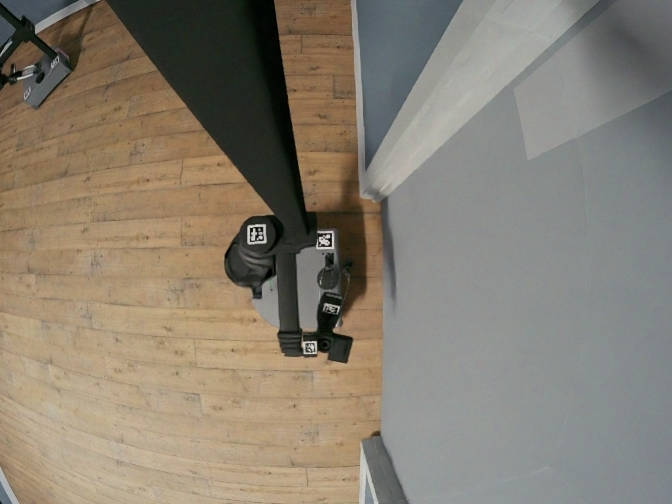

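Emit:
execute_actions(
  actions=[
    {"r2":{"base":{"translate_m":0.05}},"r3":{"base":{"translate_m":0.15},"joints":{"lift_m":0.31,"wrist_yaw_rad":3.04}}},
  ],
  cameras=[],
)

Emit:
execute_actions(
  actions=[
    {"r2":{"joints":{"arm_m":0.42,"lift_m":0.852}},"r3":{"base":{"translate_m":1}},"r1":{"base":{"translate_m":1}}},
  ],
  cameras=["r2_wrist_camera","r3_nav_camera"],
)

Scene clock: 35.17 s.
r1.base_odometry: x=+0.000 y=+0.000 heading=-3.133 (m, m, rad; r1's odometry frame)
r1.turned_by_wheels: +0.000 (rad since the last result)
r1.turned_by_imu: -0.001 (rad since the last result)
r1.base_tilt: forward=+0.9 right=+1.3 (deg)
r1.lidar_m: 2.47 1.84 1.81 0.99 0.77 0.75 0.80 1.17 1.33 1.41 2.05 3.51
r1.head_depth_mm: 3487 3768 3583 2506 1850 1480 1230 / 3551 - 3757 2517 1861 1485 1224 / 3090 3413 3614 2457 1853 1484 1225 / 2600 2981 3211 2457 1867 1486 1225 / 2307 2556 2825 2479 1847 1479 1228 / 2140 2293 2535 2363 1861 1477 1227 / 1937 2072 2166 2160 1844 1481 1226
r1.base_status: not commanded
r1.joint_positions: lift_m=+0.270 arm_m=+0.002 wrist_yaw_rad=+2.931 wrist_pitch_rad=-0.594 wrist_roll_rad=-0.007 gripper_m=+0.037 head_pan_rad=+0.005 head_tilt_rad=-0.593
r1.joint_status: not commanded
r1.motor_effort: left_wheel=-3(2) right_wheel=+2(1) lift_m=+35(35) arm_m=-1(1) wrist_yaw_rad=+0(0) wrist_pitch_rad=+6(6) wrist_roll_rad=+0(1) gripper_m=+0(1) head_pan_rad=+0(1) head_tilt_rad=-4(4) (%)
r1.hand_pose: x=+0.0204 y=+0.0475 z=+0.2455 quat_wxyz=(+0.277, +0.692, +0.136, +0.653) (m; r1's base frame)
r1.wrist_depth_mm: - 880 - - - - - / 659 762 769 762 762 763 772 / 626 - 628 628 623 633 622 / 528 - 526 526 534 532 533 / 474 - - - 473 460 463 / - - - - 417 413 412 / - - - - 364 368 366
r2.base_odometry: x=-0.324 y=+0.881 heading=-1.943 (m, m, rad; r2's odometry frame)
r2.turned_by_wheels: +0.000 (rad since the last result)
r2.turned_by_imu: +0.000 (rad since the last result)
r2.base_tilt: forward=-1.6 right=+3.3 (deg)
r2.lidar_m: 1.63 1.67 2.19 3.58 2.31 1.61 1.52 0.85 0.60 0.57 0.59 0.78
r2.head_depth_mm: 990 1078 1090 815 - 816 939 / 993 1084 1090 819 - 800 944 / 989 1082 908 817 721 799 946 / 990 1088 1093 745 696 801 945 / 985 1079 1095 744 696 810 953 / 989 1083 1093 745 695 810 955 / 993 1082 1092 746 702 806 957
r2.base_status: done
r2.joint_positions: lift_m=+0.860 arm_m=+0.280 wrist_yaw_rad=-0.148 wrist_pitch_rad=-0.022 wrist_roll_rad=-0.007 gripper_m=+0.179 head_pan_rad=-1.563 head_tilt_rad=-0.494
r2.joint_status: not commanded
r2.motor_effort: left_wheel=-3(3) right_wheel=+2(9) lift_m=+40(40) arm_m=+3(3) wrist_yaw_rad=-2(2) wrist_pitch_rad=+7(7) wrist_roll_rad=+0(0) gripper_m=-1(0) head_pan_rad=-3(2) head_tilt_rad=-3(3) (%)
r2.hand_pose: x=-0.0593 y=-0.6775 z=+0.9692 quat_wxyz=(+0.707, -0.044, -0.703, -0.061) (m; r2's base frame)
r2.wrist_depth_mm: 546 572 594 647 676 721 776 / 564 595 620 664 711 757 808 / 578 603 638 327 728 774 853 / 425 458 323 275 548 592 637 / 299 287 291 278 321 359 350 / - 208 215 222 228 226 244 / 161 164 168 171 176 179 183
r3.base_odometry: x=-0.352 y=-2.608 heading=-2.130 (m, m, rad; r3's odometry frame)
r3.turned_by_wheels: +0.000 (rad since the last result)
r3.turned_by_imu: +0.001 (rad since the last result)
r3.base_tilt: forward=+0.1 right=+0.0 (deg)
r3.lidar_m: - - 0.15 0.29 1.95 2.09 3.12 3.26 2.51 0.26 0.15 -
r3.head_depth_mm: - - - 553 1261 1239 1227 / - - - 542 1265 1229 1214 / - - - 537 - 1229 1215 / - - - 533 - 1219 1205 / - - - 527 - - 1200 / - - - 520 1252 - 1192 / - - - 513 1240 1204 1192
r3.base_status: done
r3.joint_positions: lift_m=+0.310 arm_m=-0.003 wrist_yaw_rad=+3.038 wrist_pitch_rad=-0.492 wrist_roll_rad=+0.000 gripper_m=+0.037 head_pan_rad=-0.006 head_tilt_rad=-1.484
r3.joint_status: all done
r3.motor_effort: left_wheel=+2(8) right_wheel=-3(9) lift_m=+39(43) arm_m=-2(2) wrist_yaw_rad=+2(4) wrist_pitch_rad=+9(9) wrist_roll_rad=+1(0) gripper_m=+0(0) head_pan_rad=+5(3) head_tilt_rad=-10(10) (%)
r3.hand_pose: x=+0.0010 y=+0.0709 z=+0.3063 quat_wxyz=(+0.208, +0.693, +0.136, +0.676) (m; r3's base frame)
r3.wrist_depth_mm: - - - 307 204 119 84 / - - - 340 206 121 85 / 853 852 880 378 212 122 86 / 672 683 695 424 215 123 86 / 561 566 603 489 199 124 87 / 481 512 - - 182 126 87 / 432 - - - 258 127 88
pictures: none
No camera images: the call's "cameras" was empty. Leave "cameras" out to get every camera's image.

Scene clock: 46.33 s.
r1.base_odometry: x=-1.000 y=-0.008 heading=-3.133 (m, m, rad; r1's odometry frame)
r1.turned_by_wheels: +0.000 (rad since the last result)
r1.turned_by_imu: -0.007 (rad since the last result)
r1.base_tilt: forward=+1.0 right=+1.3 (deg)
r1.lidar_m: 1.63 1.60 1.23 1.32 1.60 1.57 1.67 1.92 1.89 2.01 2.83 2.72
r1.head_depth_mm: 2753 2988 3224 2489 1868 1474 1222 / 2464 2888 3259 2487 1850 1481 1225 / 2073 2362 2677 2487 1851 1480 1221 / 1816 1971 2225 2362 1863 1471 1225 / 1577 1714 1911 2136 1841 1480 1226 / 1399 1518 1668 1880 1853 1470 1225 / 1312 1463 1652 1867 1861 1476 1221
r1.base_status: done
r1.joint_positions: lift_m=+0.270 arm_m=+0.002 wrist_yaw_rad=+2.931 wrist_pitch_rad=-0.594 wrist_roll_rad=-0.007 gripper_m=+0.037 head_pan_rad=+0.005 head_tilt_rad=-0.594
r1.joint_status: not commanded
r1.motor_effort: left_wheel=-3(4) right_wheel=+1(7) lift_m=+36(36) arm_m=-1(0) wrist_yaw_rad=+1(0) wrist_pitch_rad=+6(6) wrist_roll_rad=+1(1) gripper_m=+0(0) head_pan_rad=+1(0) head_tilt_rad=-3(4) (%)
r1.hand_pose: x=+0.0204 y=+0.0475 z=+0.2455 quat_wxyz=(+0.277, +0.692, +0.136, +0.653) (m; r1's base frame)
r1.wrist_depth_mm: - 981 962 - - - - / 750 760 759 763 761 765 763 / 624 - 621 624 621 628 627 / 525 - 536 535 527 532 524 / 475 - - - 472 462 464 / - - - - 418 409 410 / - - - - 364 370 368
r2.base_odometry: x=-0.324 y=+0.881 heading=-1.943 (m, m, rad; r2's odometry frame)
r2.turned_by_wheels: +0.000 (rad since the last result)
r2.turned_by_imu: -0.001 (rad since the last result)
r2.base_tilt: forward=-1.6 right=+3.3 (deg)
r2.lidar_m: 1.63 1.67 2.19 3.56 2.30 1.61 1.52 0.85 0.60 0.57 0.59 0.78
r2.head_depth_mm: 991 1081 1087 817 - 817 940 / 989 1081 1147 - 693 799 948 / 983 1078 1090 - 696 801 947 / 991 1080 1098 740 697 808 948 / 989 1080 1093 746 695 811 950 / 991 1081 1089 742 699 807 958 / 986 1071 1097 744 700 809 957
r2.base_status: not commanded
r2.joint_positions: lift_m=+0.852 arm_m=+0.420 wrist_yaw_rad=-0.148 wrist_pitch_rad=-0.022 wrist_roll_rad=-0.007 gripper_m=+0.179 head_pan_rad=-1.563 head_tilt_rad=-0.494
r2.joint_status: all done
r2.motor_effort: left_wheel=-3(3) right_wheel=+3(3) lift_m=+40(39) arm_m=+3(3) wrist_yaw_rad=-2(2) wrist_pitch_rad=+7(7) wrist_roll_rad=+0(0) gripper_m=+0(1) head_pan_rad=-2(3) head_tilt_rad=-3(3) (%)
r2.hand_pose: x=-0.0593 y=-0.8175 z=+0.9612 quat_wxyz=(+0.707, -0.044, -0.703, -0.061) (m; r2's base frame)
r2.wrist_depth_mm: 428 452 483 502 531 573 611 / 441 470 490 115 557 591 643 / 454 481 514 118 576 622 675 / 398 414 159 121 166 545 589 / 278 135 188 126 155 291 326 / - 137 170 127 143 129 227 / 150 144 152 148 152 161 170
r3.base_odometry: x=-0.883 y=-3.455 heading=-2.130 (m, m, rad; r3's odometry frame)
r3.turned_by_wheels: +0.000 (rad since the last result)
r3.turned_by_imu: -1.177 (rad since the last result)
r3.base_tilt: forward=+0.0 right=+0.0 (deg)
r3.lidar_m: - - 0.15 0.20 1.32 1.22 0.85 0.87 1.95 0.21 0.15 -
r3.head_depth_mm: - - - 683 1272 1244 1225 / - - - 580 1260 1236 1216 / - - - 419 - 1236 1208 / - - - 482 - 1229 1209 / - - - 446 - - 1204 / - - - 597 1249 - 1199 / - - - 529 1246 1201 1197
r3.base_status: translate_m off_target (by the wheels' count: +0.9999 of +1.0000)
r3.joint_positions: lift_m=+0.310 arm_m=-0.002 wrist_yaw_rad=+3.055 wrist_pitch_rad=-0.492 wrist_roll_rad=+0.000 gripper_m=+0.037 head_pan_rad=-0.004 head_tilt_rad=-1.488
r3.joint_status: not commanded
r3.on_its_own: right_wheel is at rest, and its effort (+28) is outside its rest range (-18 to +18); wrist_yaw_rad is at rest, and its effort (-16) is outside its rest range (-12 to +12)
r3.motor_effort: left_wheel=+8(45) right_wheel=+28(65) lift_m=+31(38) arm_m=-2(3) wrist_yaw_rad=-16(17) wrist_pitch_rad=+9(10) wrist_roll_rad=+1(0) gripper_m=+0(0) head_pan_rad=+2(4) head_tilt_rad=-7(10) (%)
r3.hand_pose: x=-0.0026 y=+0.0712 z=+0.3065 quat_wxyz=(+0.202, +0.692, +0.142, +0.678) (m; r3's base frame)
r3.wrist_depth_mm: - - - - 157 93 66 / - - - - 160 94 67 / 853 862 881 808 164 96 68 / 683 686 689 647 166 97 68 / 565 571 - 540 156 98 69 / 483 502 - - 143 100 69 / 435 - - - 202 100 70
pictures: r2_wrist_camera, r3_nav_camera (sideways: a quarter turn counterclockwise sets it upright)
camera_calibration (this result's frames):
r2_wrist_camera: T_world_to_cam=[[-0.982445, 0.178073, 0.05561, 0.027361], [-0.0160507, 0.216301, -0.976195, 1.14145], [-0.185862, -0.95995, -0.209645, -0.429942], [0, 0, 0, 1]] pos_world=[-0.0347083, -0.664491, 1.02262]
r3_nav_camera: T_world_to_cam=[[0.998667, -0.0441568, 0.0267314, 0.00905837], [-0.0428034, -0.997869, -0.0492439, 0.117019], [0.0288489, 0.048034, -0.998429, 1.2511], [0, 0, 0, 1]] pos_world=[-0.0401302, 0.0570749, 1.25465]
Images, in order (width x height): r2_wrist_camera 644x364, r3_nav_camera 672x504.

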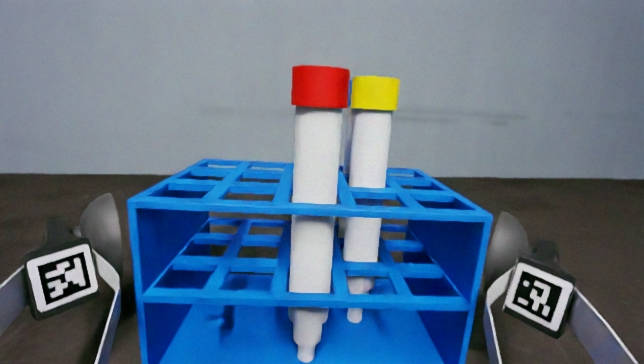

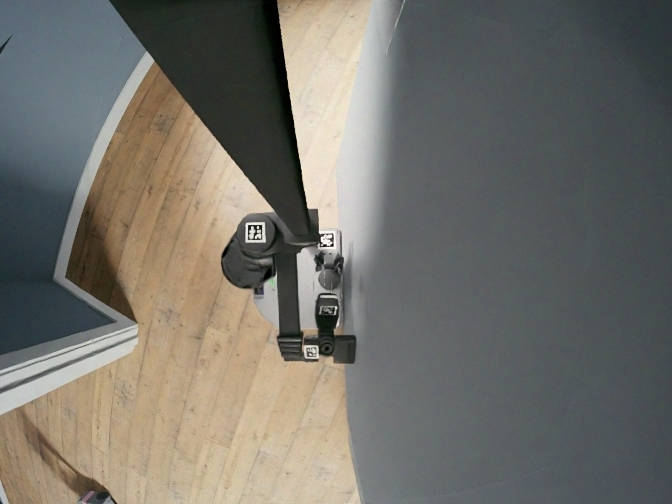

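Emit:
execute_actions(
  actions=[
    {"r2":{"joints":{"gripper_m":0.09}},"r3":{"base":{"translate_m":0.5}}},
  ],
  cameras=[],
)

Emit:
execute_actions(
  actions=[
    {"r2":{"joints":{"lift_m":0.9}},"r3":{"base":{"rotate_rad":-2.55}}},
  ],
  cameras=["r3_nav_camera"],
)

Emit:
execute_actions(
  actions=[
    {"r2":{"joints":{"arm_m":0.005}},"r3":{"base":{"translate_m":-0.4}},"r1":{"joints":{"head_pan_rad":0.5,"head_tilt_rad":-0.8}}},
  ],
  cameras=["r2_wrist_camera","r3_nav_camera","r1_nav_camera"],
)

Scene clock: 53.43 s.
r1.base_odometry: x=-1.000 y=-0.008 heading=-3.133 (m, m, rad; r1's odometry frame)
r1.turned_by_wheels: +0.000 (rad since the last result)
r1.turned_by_imu: -0.001 (rad since the last result)
r1.base_tilt: forward=+0.9 right=+1.4 (deg)
r1.lidar_m: 1.63 1.60 1.23 1.32 1.60 1.57 1.67 1.93 1.89 2.00 2.82 2.72
r1.head_depth_mm: 2730 3010 3224 2477 1860 1478 1229 / 2487 2877 3251 2515 1842 1475 1226 / 2081 2348 2702 2485 1859 1474 1233 / 1797 2001 2232 2360 1854 1481 1231 / 1564 1725 1909 2125 1863 1478 1230 / 1406 1514 1666 1867 1862 1480 1221 / 1316 1467 1695 2006 1861 1482 1232
r1.base_status: not commanded
r1.joint_positions: lift_m=+0.270 arm_m=+0.002 wrist_yaw_rad=+2.931 wrist_pitch_rad=-0.594 wrist_roll_rad=-0.007 gripper_m=+0.037 head_pan_rad=+0.005 head_tilt_rad=-0.594
r1.joint_status: not commanded
r1.motor_effort: left_wheel=-3(2) right_wheel=+1(1) lift_m=+36(36) arm_m=+0(0) wrist_yaw_rad=+0(0) wrist_pitch_rad=+6(6) wrist_roll_rad=+1(1) gripper_m=+0(0) head_pan_rad=+0(0) head_tilt_rad=-4(4) (%)
r1.hand_pose: x=+0.0204 y=+0.0475 z=+0.2455 quat_wxyz=(+0.277, +0.692, +0.136, +0.653) (m; r1's base frame)
r1.wrist_depth_mm: - 984 984 - - - - / 738 755 769 765 768 755 758 / 626 - 626 622 632 628 632 / 526 - 537 540 524 536 536 / 472 - - - 473 460 463 / - - - - 419 410 409 / - - - - 363 367 368
r2.base_odometry: x=-0.324 y=+0.881 heading=-1.943 (m, m, rad; r2's odometry frame)
r2.turned_by_wheels: +0.000 (rad since the last result)
r2.turned_by_imu: -0.001 (rad since the last result)
r2.base_tilt: forward=-1.6 right=+3.2 (deg)
r2.lidar_m: 1.62 1.67 2.18 3.58 2.31 1.61 1.52 0.85 0.60 0.57 0.59 0.78
r2.head_depth_mm: 986 1083 1086 816 - 815 941 / 988 1087 1143 - 692 800 940 / 990 1077 1088 - 693 800 945 / 988 1083 1101 745 697 801 946 / 987 1084 1105 743 696 805 953 / 992 1084 1092 747 698 810 953 / 987 1081 1103 746 700 808 957
r2.base_status: not commanded
r2.joint_positions: lift_m=+0.852 arm_m=+0.420 wrist_yaw_rad=-0.149 wrist_pitch_rad=-0.022 wrist_roll_rad=-0.007 gripper_m=+0.101 head_pan_rad=-1.563 head_tilt_rad=-0.494
r2.joint_status: gripper_m off_target (ended at +0.101, target +0.090)
r2.on_its_own: gripper_m is held at +0.100, not at your +0.090, by its stall guard, which is not easing now
r2.motor_effort: left_wheel=-3(3) right_wheel=+2(3) lift_m=+39(40) arm_m=+3(3) wrist_yaw_rad=-2(2) wrist_pitch_rad=+7(7) wrist_roll_rad=+0(0) gripper_m=-22(100) head_pan_rad=-3(2) head_tilt_rad=-3(4) (%)
r2.hand_pose: x=-0.0593 y=-0.8175 z=+0.9612 quat_wxyz=(+0.707, -0.044, -0.703, -0.061) (m; r2's base frame)
r2.wrist_depth_mm: 431 450 477 509 537 577 615 / 443 467 492 506 560 596 641 / 453 482 511 129 588 623 673 / 401 413 166 129 158 549 601 / 259 138 179 159 169 316 325 / - 140 175 140 156 222 225 / 149 147 152 150 156 164 172
r3.base_odometry: x=-1.148 y=-3.879 heading=-2.130 (m, m, rad; r3's odometry frame)
r3.turned_by_wheels: +0.000 (rad since the last result)
r3.turned_by_imu: -0.467 (rad since the last result)
r3.base_tilt: forward=+0.0 right=+0.1 (deg)
r3.lidar_m: - - 0.15 0.20 1.79 1.57 1.48 1.09 2.09 0.21 0.15 -
r3.head_depth_mm: - - - 654 1267 1239 1217 / - - - 568 1257 1237 1219 / - - - 512 - 1231 1215 / - - - 486 - 1229 1205 / - - - 448 - - 1204 / - - - 625 1247 - 1203 / - - - 560 1248 1207 1190
r3.base_status: translate_m off_target (by the wheels' count: +0.4997 of +0.5000)
r3.joint_positions: lift_m=+0.310 arm_m=-0.002 wrist_yaw_rad=+3.043 wrist_pitch_rad=-0.492 wrist_roll_rad=+0.002 gripper_m=+0.037 head_pan_rad=+0.001 head_tilt_rad=-1.489
r3.joint_status: not commanded
r3.on_its_own: left_wheel is at rest, and its effort (+34) is outside its rest range (-18 to +18); right_wheel is at rest, and its effort (+34) is outside its rest range (-18 to +18)
r3.motor_effort: left_wheel=+34(68) right_wheel=+34(95) lift_m=+32(36) arm_m=-3(2) wrist_yaw_rad=-3(17) wrist_pitch_rad=+10(11) wrist_roll_rad=-1(1) gripper_m=+0(0) head_pan_rad=-1(3) head_tilt_rad=-7(8) (%)
r3.hand_pose: x=-0.0001 y=+0.0709 z=+0.3065 quat_wxyz=(+0.206, +0.694, +0.138, +0.676) (m; r3's base frame)
r3.wrist_depth_mm: - - - 434 149 89 64 / - - - 467 152 91 65 / 865 865 892 507 155 92 65 / 690 686 701 545 160 94 66 / 570 579 - 546 150 95 67 / 491 502 - - 139 96 68 / 432 - - - 195 98 68
pictures: none
No camera images: the call's "cameras" was empty. Leave "cameras" out to get every camera's image.

Scene clock: 58.63 s.
r1.base_odometry: x=-1.000 y=-0.008 heading=-3.133 (m, m, rad; r1's odometry frame)
r1.turned_by_wheels: +0.000 (rad since the last result)
r1.turned_by_imu: -0.001 (rad since the last result)
r1.base_tilt: forward=+1.0 right=+1.3 (deg)
r1.lidar_m: 1.63 1.61 1.24 1.32 1.61 1.57 1.67 1.93 1.89 2.01 2.81 2.72
r1.head_depth_mm: 2768 3038 3246 2496 1864 1481 1230 / 2487 2886 3311 2483 1851 1485 1225 / 2087 2347 2676 2485 1844 1479 1226 / 1792 1988 2242 2384 1863 1474 1226 / 1566 1722 1894 2102 1843 1484 1233 / 1411 1521 1664 1867 1841 1478 1226 / 1318 1457 1688 1984 1850 1475 1221
r1.base_status: not commanded
r1.joint_positions: lift_m=+0.270 arm_m=+0.002 wrist_yaw_rad=+2.931 wrist_pitch_rad=-0.594 wrist_roll_rad=-0.007 gripper_m=+0.037 head_pan_rad=+0.005 head_tilt_rad=-0.594
r1.joint_status: not commanded
r1.motor_effort: left_wheel=-3(2) right_wheel=+1(1) lift_m=+35(36) arm_m=-1(1) wrist_yaw_rad=+0(1) wrist_pitch_rad=+6(6) wrist_roll_rad=+0(1) gripper_m=+1(1) head_pan_rad=+1(0) head_tilt_rad=-4(3) (%)
r1.hand_pose: x=+0.0204 y=+0.0475 z=+0.2455 quat_wxyz=(+0.277, +0.692, +0.136, +0.653) (m; r1's base frame)
r1.wrist_depth_mm: - 967 988 - - - - / 728 755 758 770 768 765 763 / 622 - 623 622 623 632 631 / 531 - 530 527 534 528 536 / 476 - - - 474 461 463 / - - - - 418 405 408 / - - - - 365 367 368
r2.base_odometry: x=-0.324 y=+0.881 heading=-1.943 (m, m, rad; r2's odometry frame)
r2.turned_by_wheels: +0.000 (rad since the last result)
r2.turned_by_imu: +0.000 (rad since the last result)
r2.base_tilt: forward=-1.6 right=+3.3 (deg)
r2.lidar_m: 1.63 1.67 2.19 3.57 2.30 1.61 1.52 0.85 0.60 0.57 0.59 0.78
r2.head_depth_mm: 990 1086 1142 - 705 799 939 / 991 1080 1145 695 692 797 946 / 987 1082 1144 680 696 800 947 / 994 1084 1095 746 698 801 952 / 988 1075 1095 745 697 806 948 / 989 1083 1097 745 696 807 957 / 987 1086 1099 749 699 810 955
r2.base_status: not commanded
r2.joint_positions: lift_m=+0.900 arm_m=+0.420 wrist_yaw_rad=-0.149 wrist_pitch_rad=-0.027 wrist_roll_rad=-0.007 gripper_m=+0.104 head_pan_rad=-1.563 head_tilt_rad=-0.494
r2.joint_status: all done
r2.on_its_own: gripper_m is held at +0.103, not at your +0.090, by its stall guard, which is not easing now
r2.motor_effort: left_wheel=-2(3) right_wheel=+3(3) lift_m=+50(50) arm_m=+3(3) wrist_yaw_rad=-1(2) wrist_pitch_rad=+9(9) wrist_roll_rad=+0(0) gripper_m=-20(22) head_pan_rad=-3(2) head_tilt_rad=-2(3) (%)
r2.hand_pose: x=-0.0593 y=-0.8174 z=+1.0074 quat_wxyz=(+0.707, -0.042, -0.703, -0.063) (m; r2's base frame)
r2.wrist_depth_mm: 427 450 473 505 537 575 611 / 441 471 490 503 557 603 637 / 458 483 517 148 582 616 669 / 474 492 171 130 170 646 704 / 363 138 182 160 171 442 455 / - 141 177 141 153 310 316 / 210 205 153 150 156 231 243
r3.base_odometry: x=-1.148 y=-3.878 heading=+1.605 (m, m, rad; r3's odometry frame)
r3.turned_by_wheels: -2.548 (rad since the last result)
r3.turned_by_imu: -1.603 (rad since the last result)
r3.base_tilt: forward=+0.1 right=+0.0 (deg)
r3.lidar_m: 2.11 0.27 0.19 0.18 0.18 0.24 1.60 1.71 1.47 1.36 1.03 1.05
r3.head_depth_mm: 1371 1335 1314 1291 1259 1253 1227 / 1367 1340 1315 1283 1260 1232 1219 / 1350 1332 1304 1292 - 1239 1212 / 1331 1330 1302 1277 - 1231 1206 / 1354 1317 1300 1268 - - 1195 / 1341 1307 1181 1076 958 - 836 / 853 744 701 663 621 590 564
r3.base_status: rotate_rad off_target (by the wheels' count: -2.5483 of -2.5500)
r3.joint_positions: lift_m=+0.310 arm_m=-0.002 wrist_yaw_rad=+3.041 wrist_pitch_rad=-0.492 wrist_roll_rad=+0.002 gripper_m=+0.037 head_pan_rad=+0.001 head_tilt_rad=-1.490
r3.joint_status: not commanded
r3.on_its_own: left_wheel is at rest, and its effort (+28) is outside its rest range (-18 to +18); right_wheel is at rest, and its effort (-43) is outside its rest range (-18 to +18)
r3.motor_effort: left_wheel=+28(54) right_wheel=-43(53) lift_m=+31(32) arm_m=-2(3) wrist_yaw_rad=-2(4) wrist_pitch_rad=+9(10) wrist_roll_rad=-1(1) gripper_m=+0(0) head_pan_rad=+1(1) head_tilt_rad=-7(7) (%)
r3.hand_pose: x=+0.0003 y=+0.0708 z=+0.3064 quat_wxyz=(+0.207, +0.694, +0.138, +0.676) (m; r3's base frame)
r3.wrist_depth_mm: 178 - 193 203 213 223 236 / 192 197 212 223 233 251 265 / 211 219 237 246 262 283 304 / 233 244 267 279 298 322 348 / 263 276 - 316 343 377 413 / 296 304 - - 415 460 489 / 325 - - - 423 433 438
pictures: r3_nav_camera (sideways: a quarter turn counterclockwise sets it upright)
camera_calibration (this result's frames):
r3_nav_camera: T_world_to_cam=[[0.998898, -0.0393064, 0.0256441, 0.0104726], [-0.0380105, -0.998065, -0.0492018, 0.116935], [0.0275284, 0.0481728, -0.99846, 1.25114], [0, 0, 0, 1]] pos_world=[-0.0404583, 0.0568497, 1.2547]
Images, in order (width x height): r3_nav_camera 672x504.

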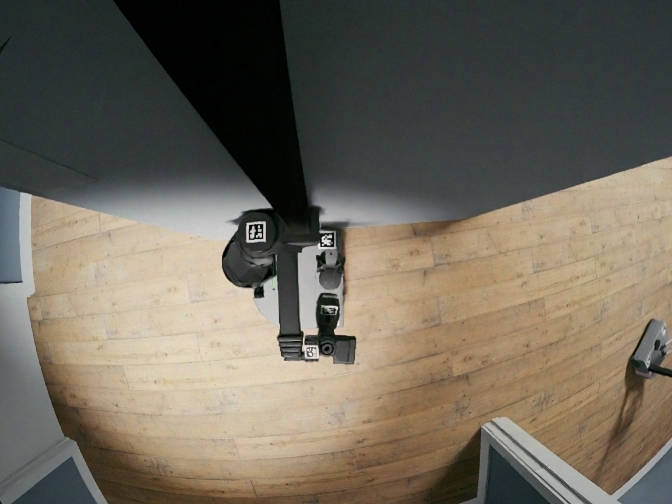

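Scene clock: 63.67 s.
r1.base_odometry: x=-1.000 y=-0.008 heading=-3.133 (m, m, rad; r1's odometry frame)
r1.turned_by_wheels: +0.000 (rad since the last result)
r1.turned_by_imu: -0.001 (rad since the last result)
r1.base_tilt: forward=+0.9 right=+1.3 (deg)
r1.lidar_m: 1.63 1.60 1.23 1.33 1.60 1.57 1.67 1.93 1.89 2.01 2.82 2.71
r1.head_depth_mm: 1384 1617 1974 1894 1549 1305 1131 / 1378 1561 1820 1907 1559 1317 1127 / 1551 1738 1993 1893 1562 1315 1134 / 1959 2231 2354 1887 1557 1313 1139 / 3332 2618 2457 1898 1559 1305 1135 / 3210 3328 2462 1902 1553 1312 1135 / 3119 3321 2451 1859 1551 1314 1134
r1.base_status: not commanded
r1.joint_positions: lift_m=+0.270 arm_m=+0.002 wrist_yaw_rad=+2.931 wrist_pitch_rad=-0.594 wrist_roll_rad=-0.007 gripper_m=+0.037 head_pan_rad=+0.493 head_tilt_rad=-0.790
r1.joint_status: all done
r1.motor_effort: left_wheel=-3(3) right_wheel=+1(1) lift_m=+36(36) arm_m=+0(1) wrist_yaw_rad=+0(0) wrist_pitch_rad=+6(6) wrist_roll_rad=+1(1) gripper_m=+1(0) head_pan_rad=+4(34) head_tilt_rad=-6(25) (%)
r1.hand_pose: x=+0.0204 y=+0.0475 z=+0.2455 quat_wxyz=(+0.277, +0.692, +0.136, +0.653) (m; r1's base frame)
r1.wrist_depth_mm: - 967 968 - - - - / 743 769 759 764 766 777 756 / 626 - 635 629 622 624 631 / 534 - 536 528 535 532 531 / 473 - - - 468 458 463 / - - - - 418 405 409 / - - - - 365 366 368
r2.base_odometry: x=-0.324 y=+0.881 heading=-1.943 (m, m, rad; r2's odometry frame)
r2.turned_by_wheels: +0.000 (rad since the last result)
r2.turned_by_imu: +0.000 (rad since the last result)
r2.base_tilt: forward=-1.6 right=+3.2 (deg)
r2.lidar_m: 1.63 1.67 2.18 3.57 2.29 1.61 1.52 0.85 0.60 0.57 0.59 0.78
r2.head_depth_mm: 984 1078 1093 744 436 786 - / 989 1085 1093 451 430 - - / 993 1086 1096 743 459 - - / 990 1078 1097 746 697 802 952 / 988 1084 1101 748 694 805 953 / 991 1087 1091 747 699 806 956 / 987 1082 1090 748 698 807 957
r2.base_status: not commanded
r2.joint_positions: lift_m=+0.900 arm_m=+0.005 wrist_yaw_rad=-0.149 wrist_pitch_rad=-0.028 wrist_roll_rad=-0.007 gripper_m=+0.104 head_pan_rad=-1.563 head_tilt_rad=-0.494
r2.joint_status: all done
r2.on_its_own: gripper_m is held at +0.103, not at your +0.090, by its stall guard, which is not easing now
r2.motor_effort: left_wheel=-3(3) right_wheel=+3(3) lift_m=+49(49) arm_m=-4(5) wrist_yaw_rad=-1(2) wrist_pitch_rad=+9(9) wrist_roll_rad=+0(0) gripper_m=-21(21) head_pan_rad=-2(2) head_tilt_rad=-3(3) (%)
r2.hand_pose: x=-0.0593 y=-0.4029 z=+1.0072 quat_wxyz=(+0.707, -0.042, -0.703, -0.063) (m; r2's base frame)
r2.wrist_depth_mm: 768 806 855 898 957 - - / 808 834 894 895 993 - - / 817 861 904 148 - - - / 557 586 171 130 170 771 836 / 367 138 182 160 170 446 462 / - 141 178 140 153 414 471 / 331 336 153 150 156 459 508
r3.base_odometry: x=-1.134 y=-4.278 heading=+1.605 (m, m, rad; r3's odometry frame)
r3.turned_by_wheels: +0.000 (rad since the last result)
r3.turned_by_imu: +0.029 (rad since the last result)
r3.base_tilt: forward=+0.1 right=+0.0 (deg)
r3.lidar_m: 0.76 0.25 0.18 0.17 0.71 0.90 1.20 1.31 1.49 1.39 1.42 1.32
r3.head_depth_mm: 1367 1337 1316 1285 1261 1237 1222 / 1366 1331 1307 1292 1260 1236 1213 / 1354 1335 1304 1283 - 1233 1209 / 1346 1327 1306 1277 - 1228 1210 / 1345 1313 1292 1273 - - 1204 / 1230 1145 1077 1009 912 - 1200 / 704 675 648 623 654 1208 1203
r3.base_status: done
r3.joint_positions: lift_m=+0.310 arm_m=-0.002 wrist_yaw_rad=+3.041 wrist_pitch_rad=-0.492 wrist_roll_rad=+0.002 gripper_m=+0.037 head_pan_rad=+0.001 head_tilt_rad=-1.490
r3.joint_status: not commanded
r3.motor_effort: left_wheel=+0(18) right_wheel=+0(68) lift_m=+32(32) arm_m=-2(2) wrist_yaw_rad=-1(1) wrist_pitch_rad=+9(9) wrist_roll_rad=-1(0) gripper_m=+0(0) head_pan_rad=+1(0) head_tilt_rad=-6(7) (%)
r3.hand_pose: x=+0.0003 y=+0.0708 z=+0.3064 quat_wxyz=(+0.207, +0.694, +0.138, +0.676) (m; r3's base frame)
r3.wrist_depth_mm: 582 - 631 194 203 212 222 / 627 639 696 215 224 236 248 / 683 718 760 238 251 266 281 / 692 684 670 268 285 302 323 / 568 570 - 303 325 353 382 / 482 504 - - 391 419 461 / 433 - - - 421 439 442
pictures: r1_nav_camera (sideways: a quarter turn counterclockwise sets it upright), r2_wrist_camera, r3_nav_camera (sideways: a quarter turn counterclockwise sets it upright)
camera_calibration (this result's frames):
r1_nav_camera: T_world_to_cam=[[0.565489, 0.374506, 0.734825, -0.92009], [0.541483, -0.84063, 0.011728, 0.0349889], [0.622108, 0.391263, -0.678155, 0.832696], [0, 0, 0, 1]] pos_world=[-0.0166723, 0.0481882, 1.24039]
r2_wrist_camera: T_world_to_cam=[[-0.982445, 0.178011, 0.0558101, -0.0493138], [-0.0150401, 0.222611, -0.974791, 1.09788], [-0.185947, -0.958518, -0.216026, -0.0152363], [0, 0, 0, 1]] pos_world=[-0.034769, -0.250225, 1.06966]
r3_nav_camera: T_world_to_cam=[[0.998898, -0.0393072, 0.0256449, 0.0104716], [-0.0380113, -0.998065, -0.0492018, 0.116935], [0.0275293, 0.0481728, -0.99846, 1.25114], [0, 0, 0, 1]] pos_world=[-0.0404582, 0.0568497, 1.2547]
Images, in order (width x height): r1_nav_camera 672x504, r2_wrist_camera 644x364, r3_nav_camera 672x504.

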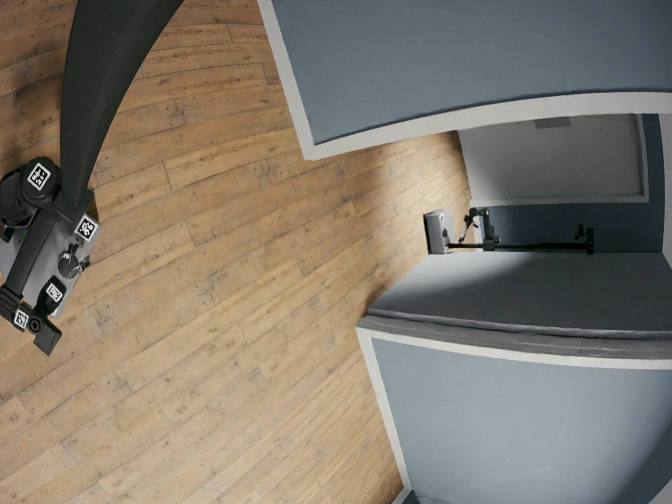

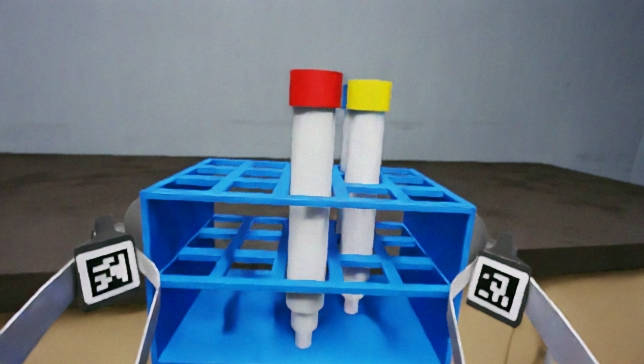

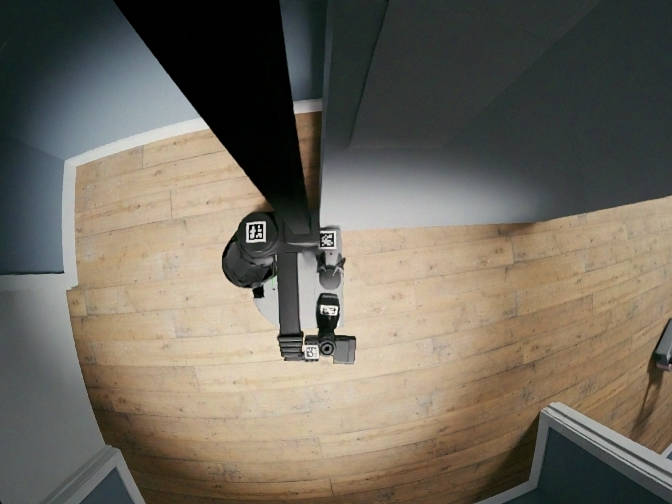

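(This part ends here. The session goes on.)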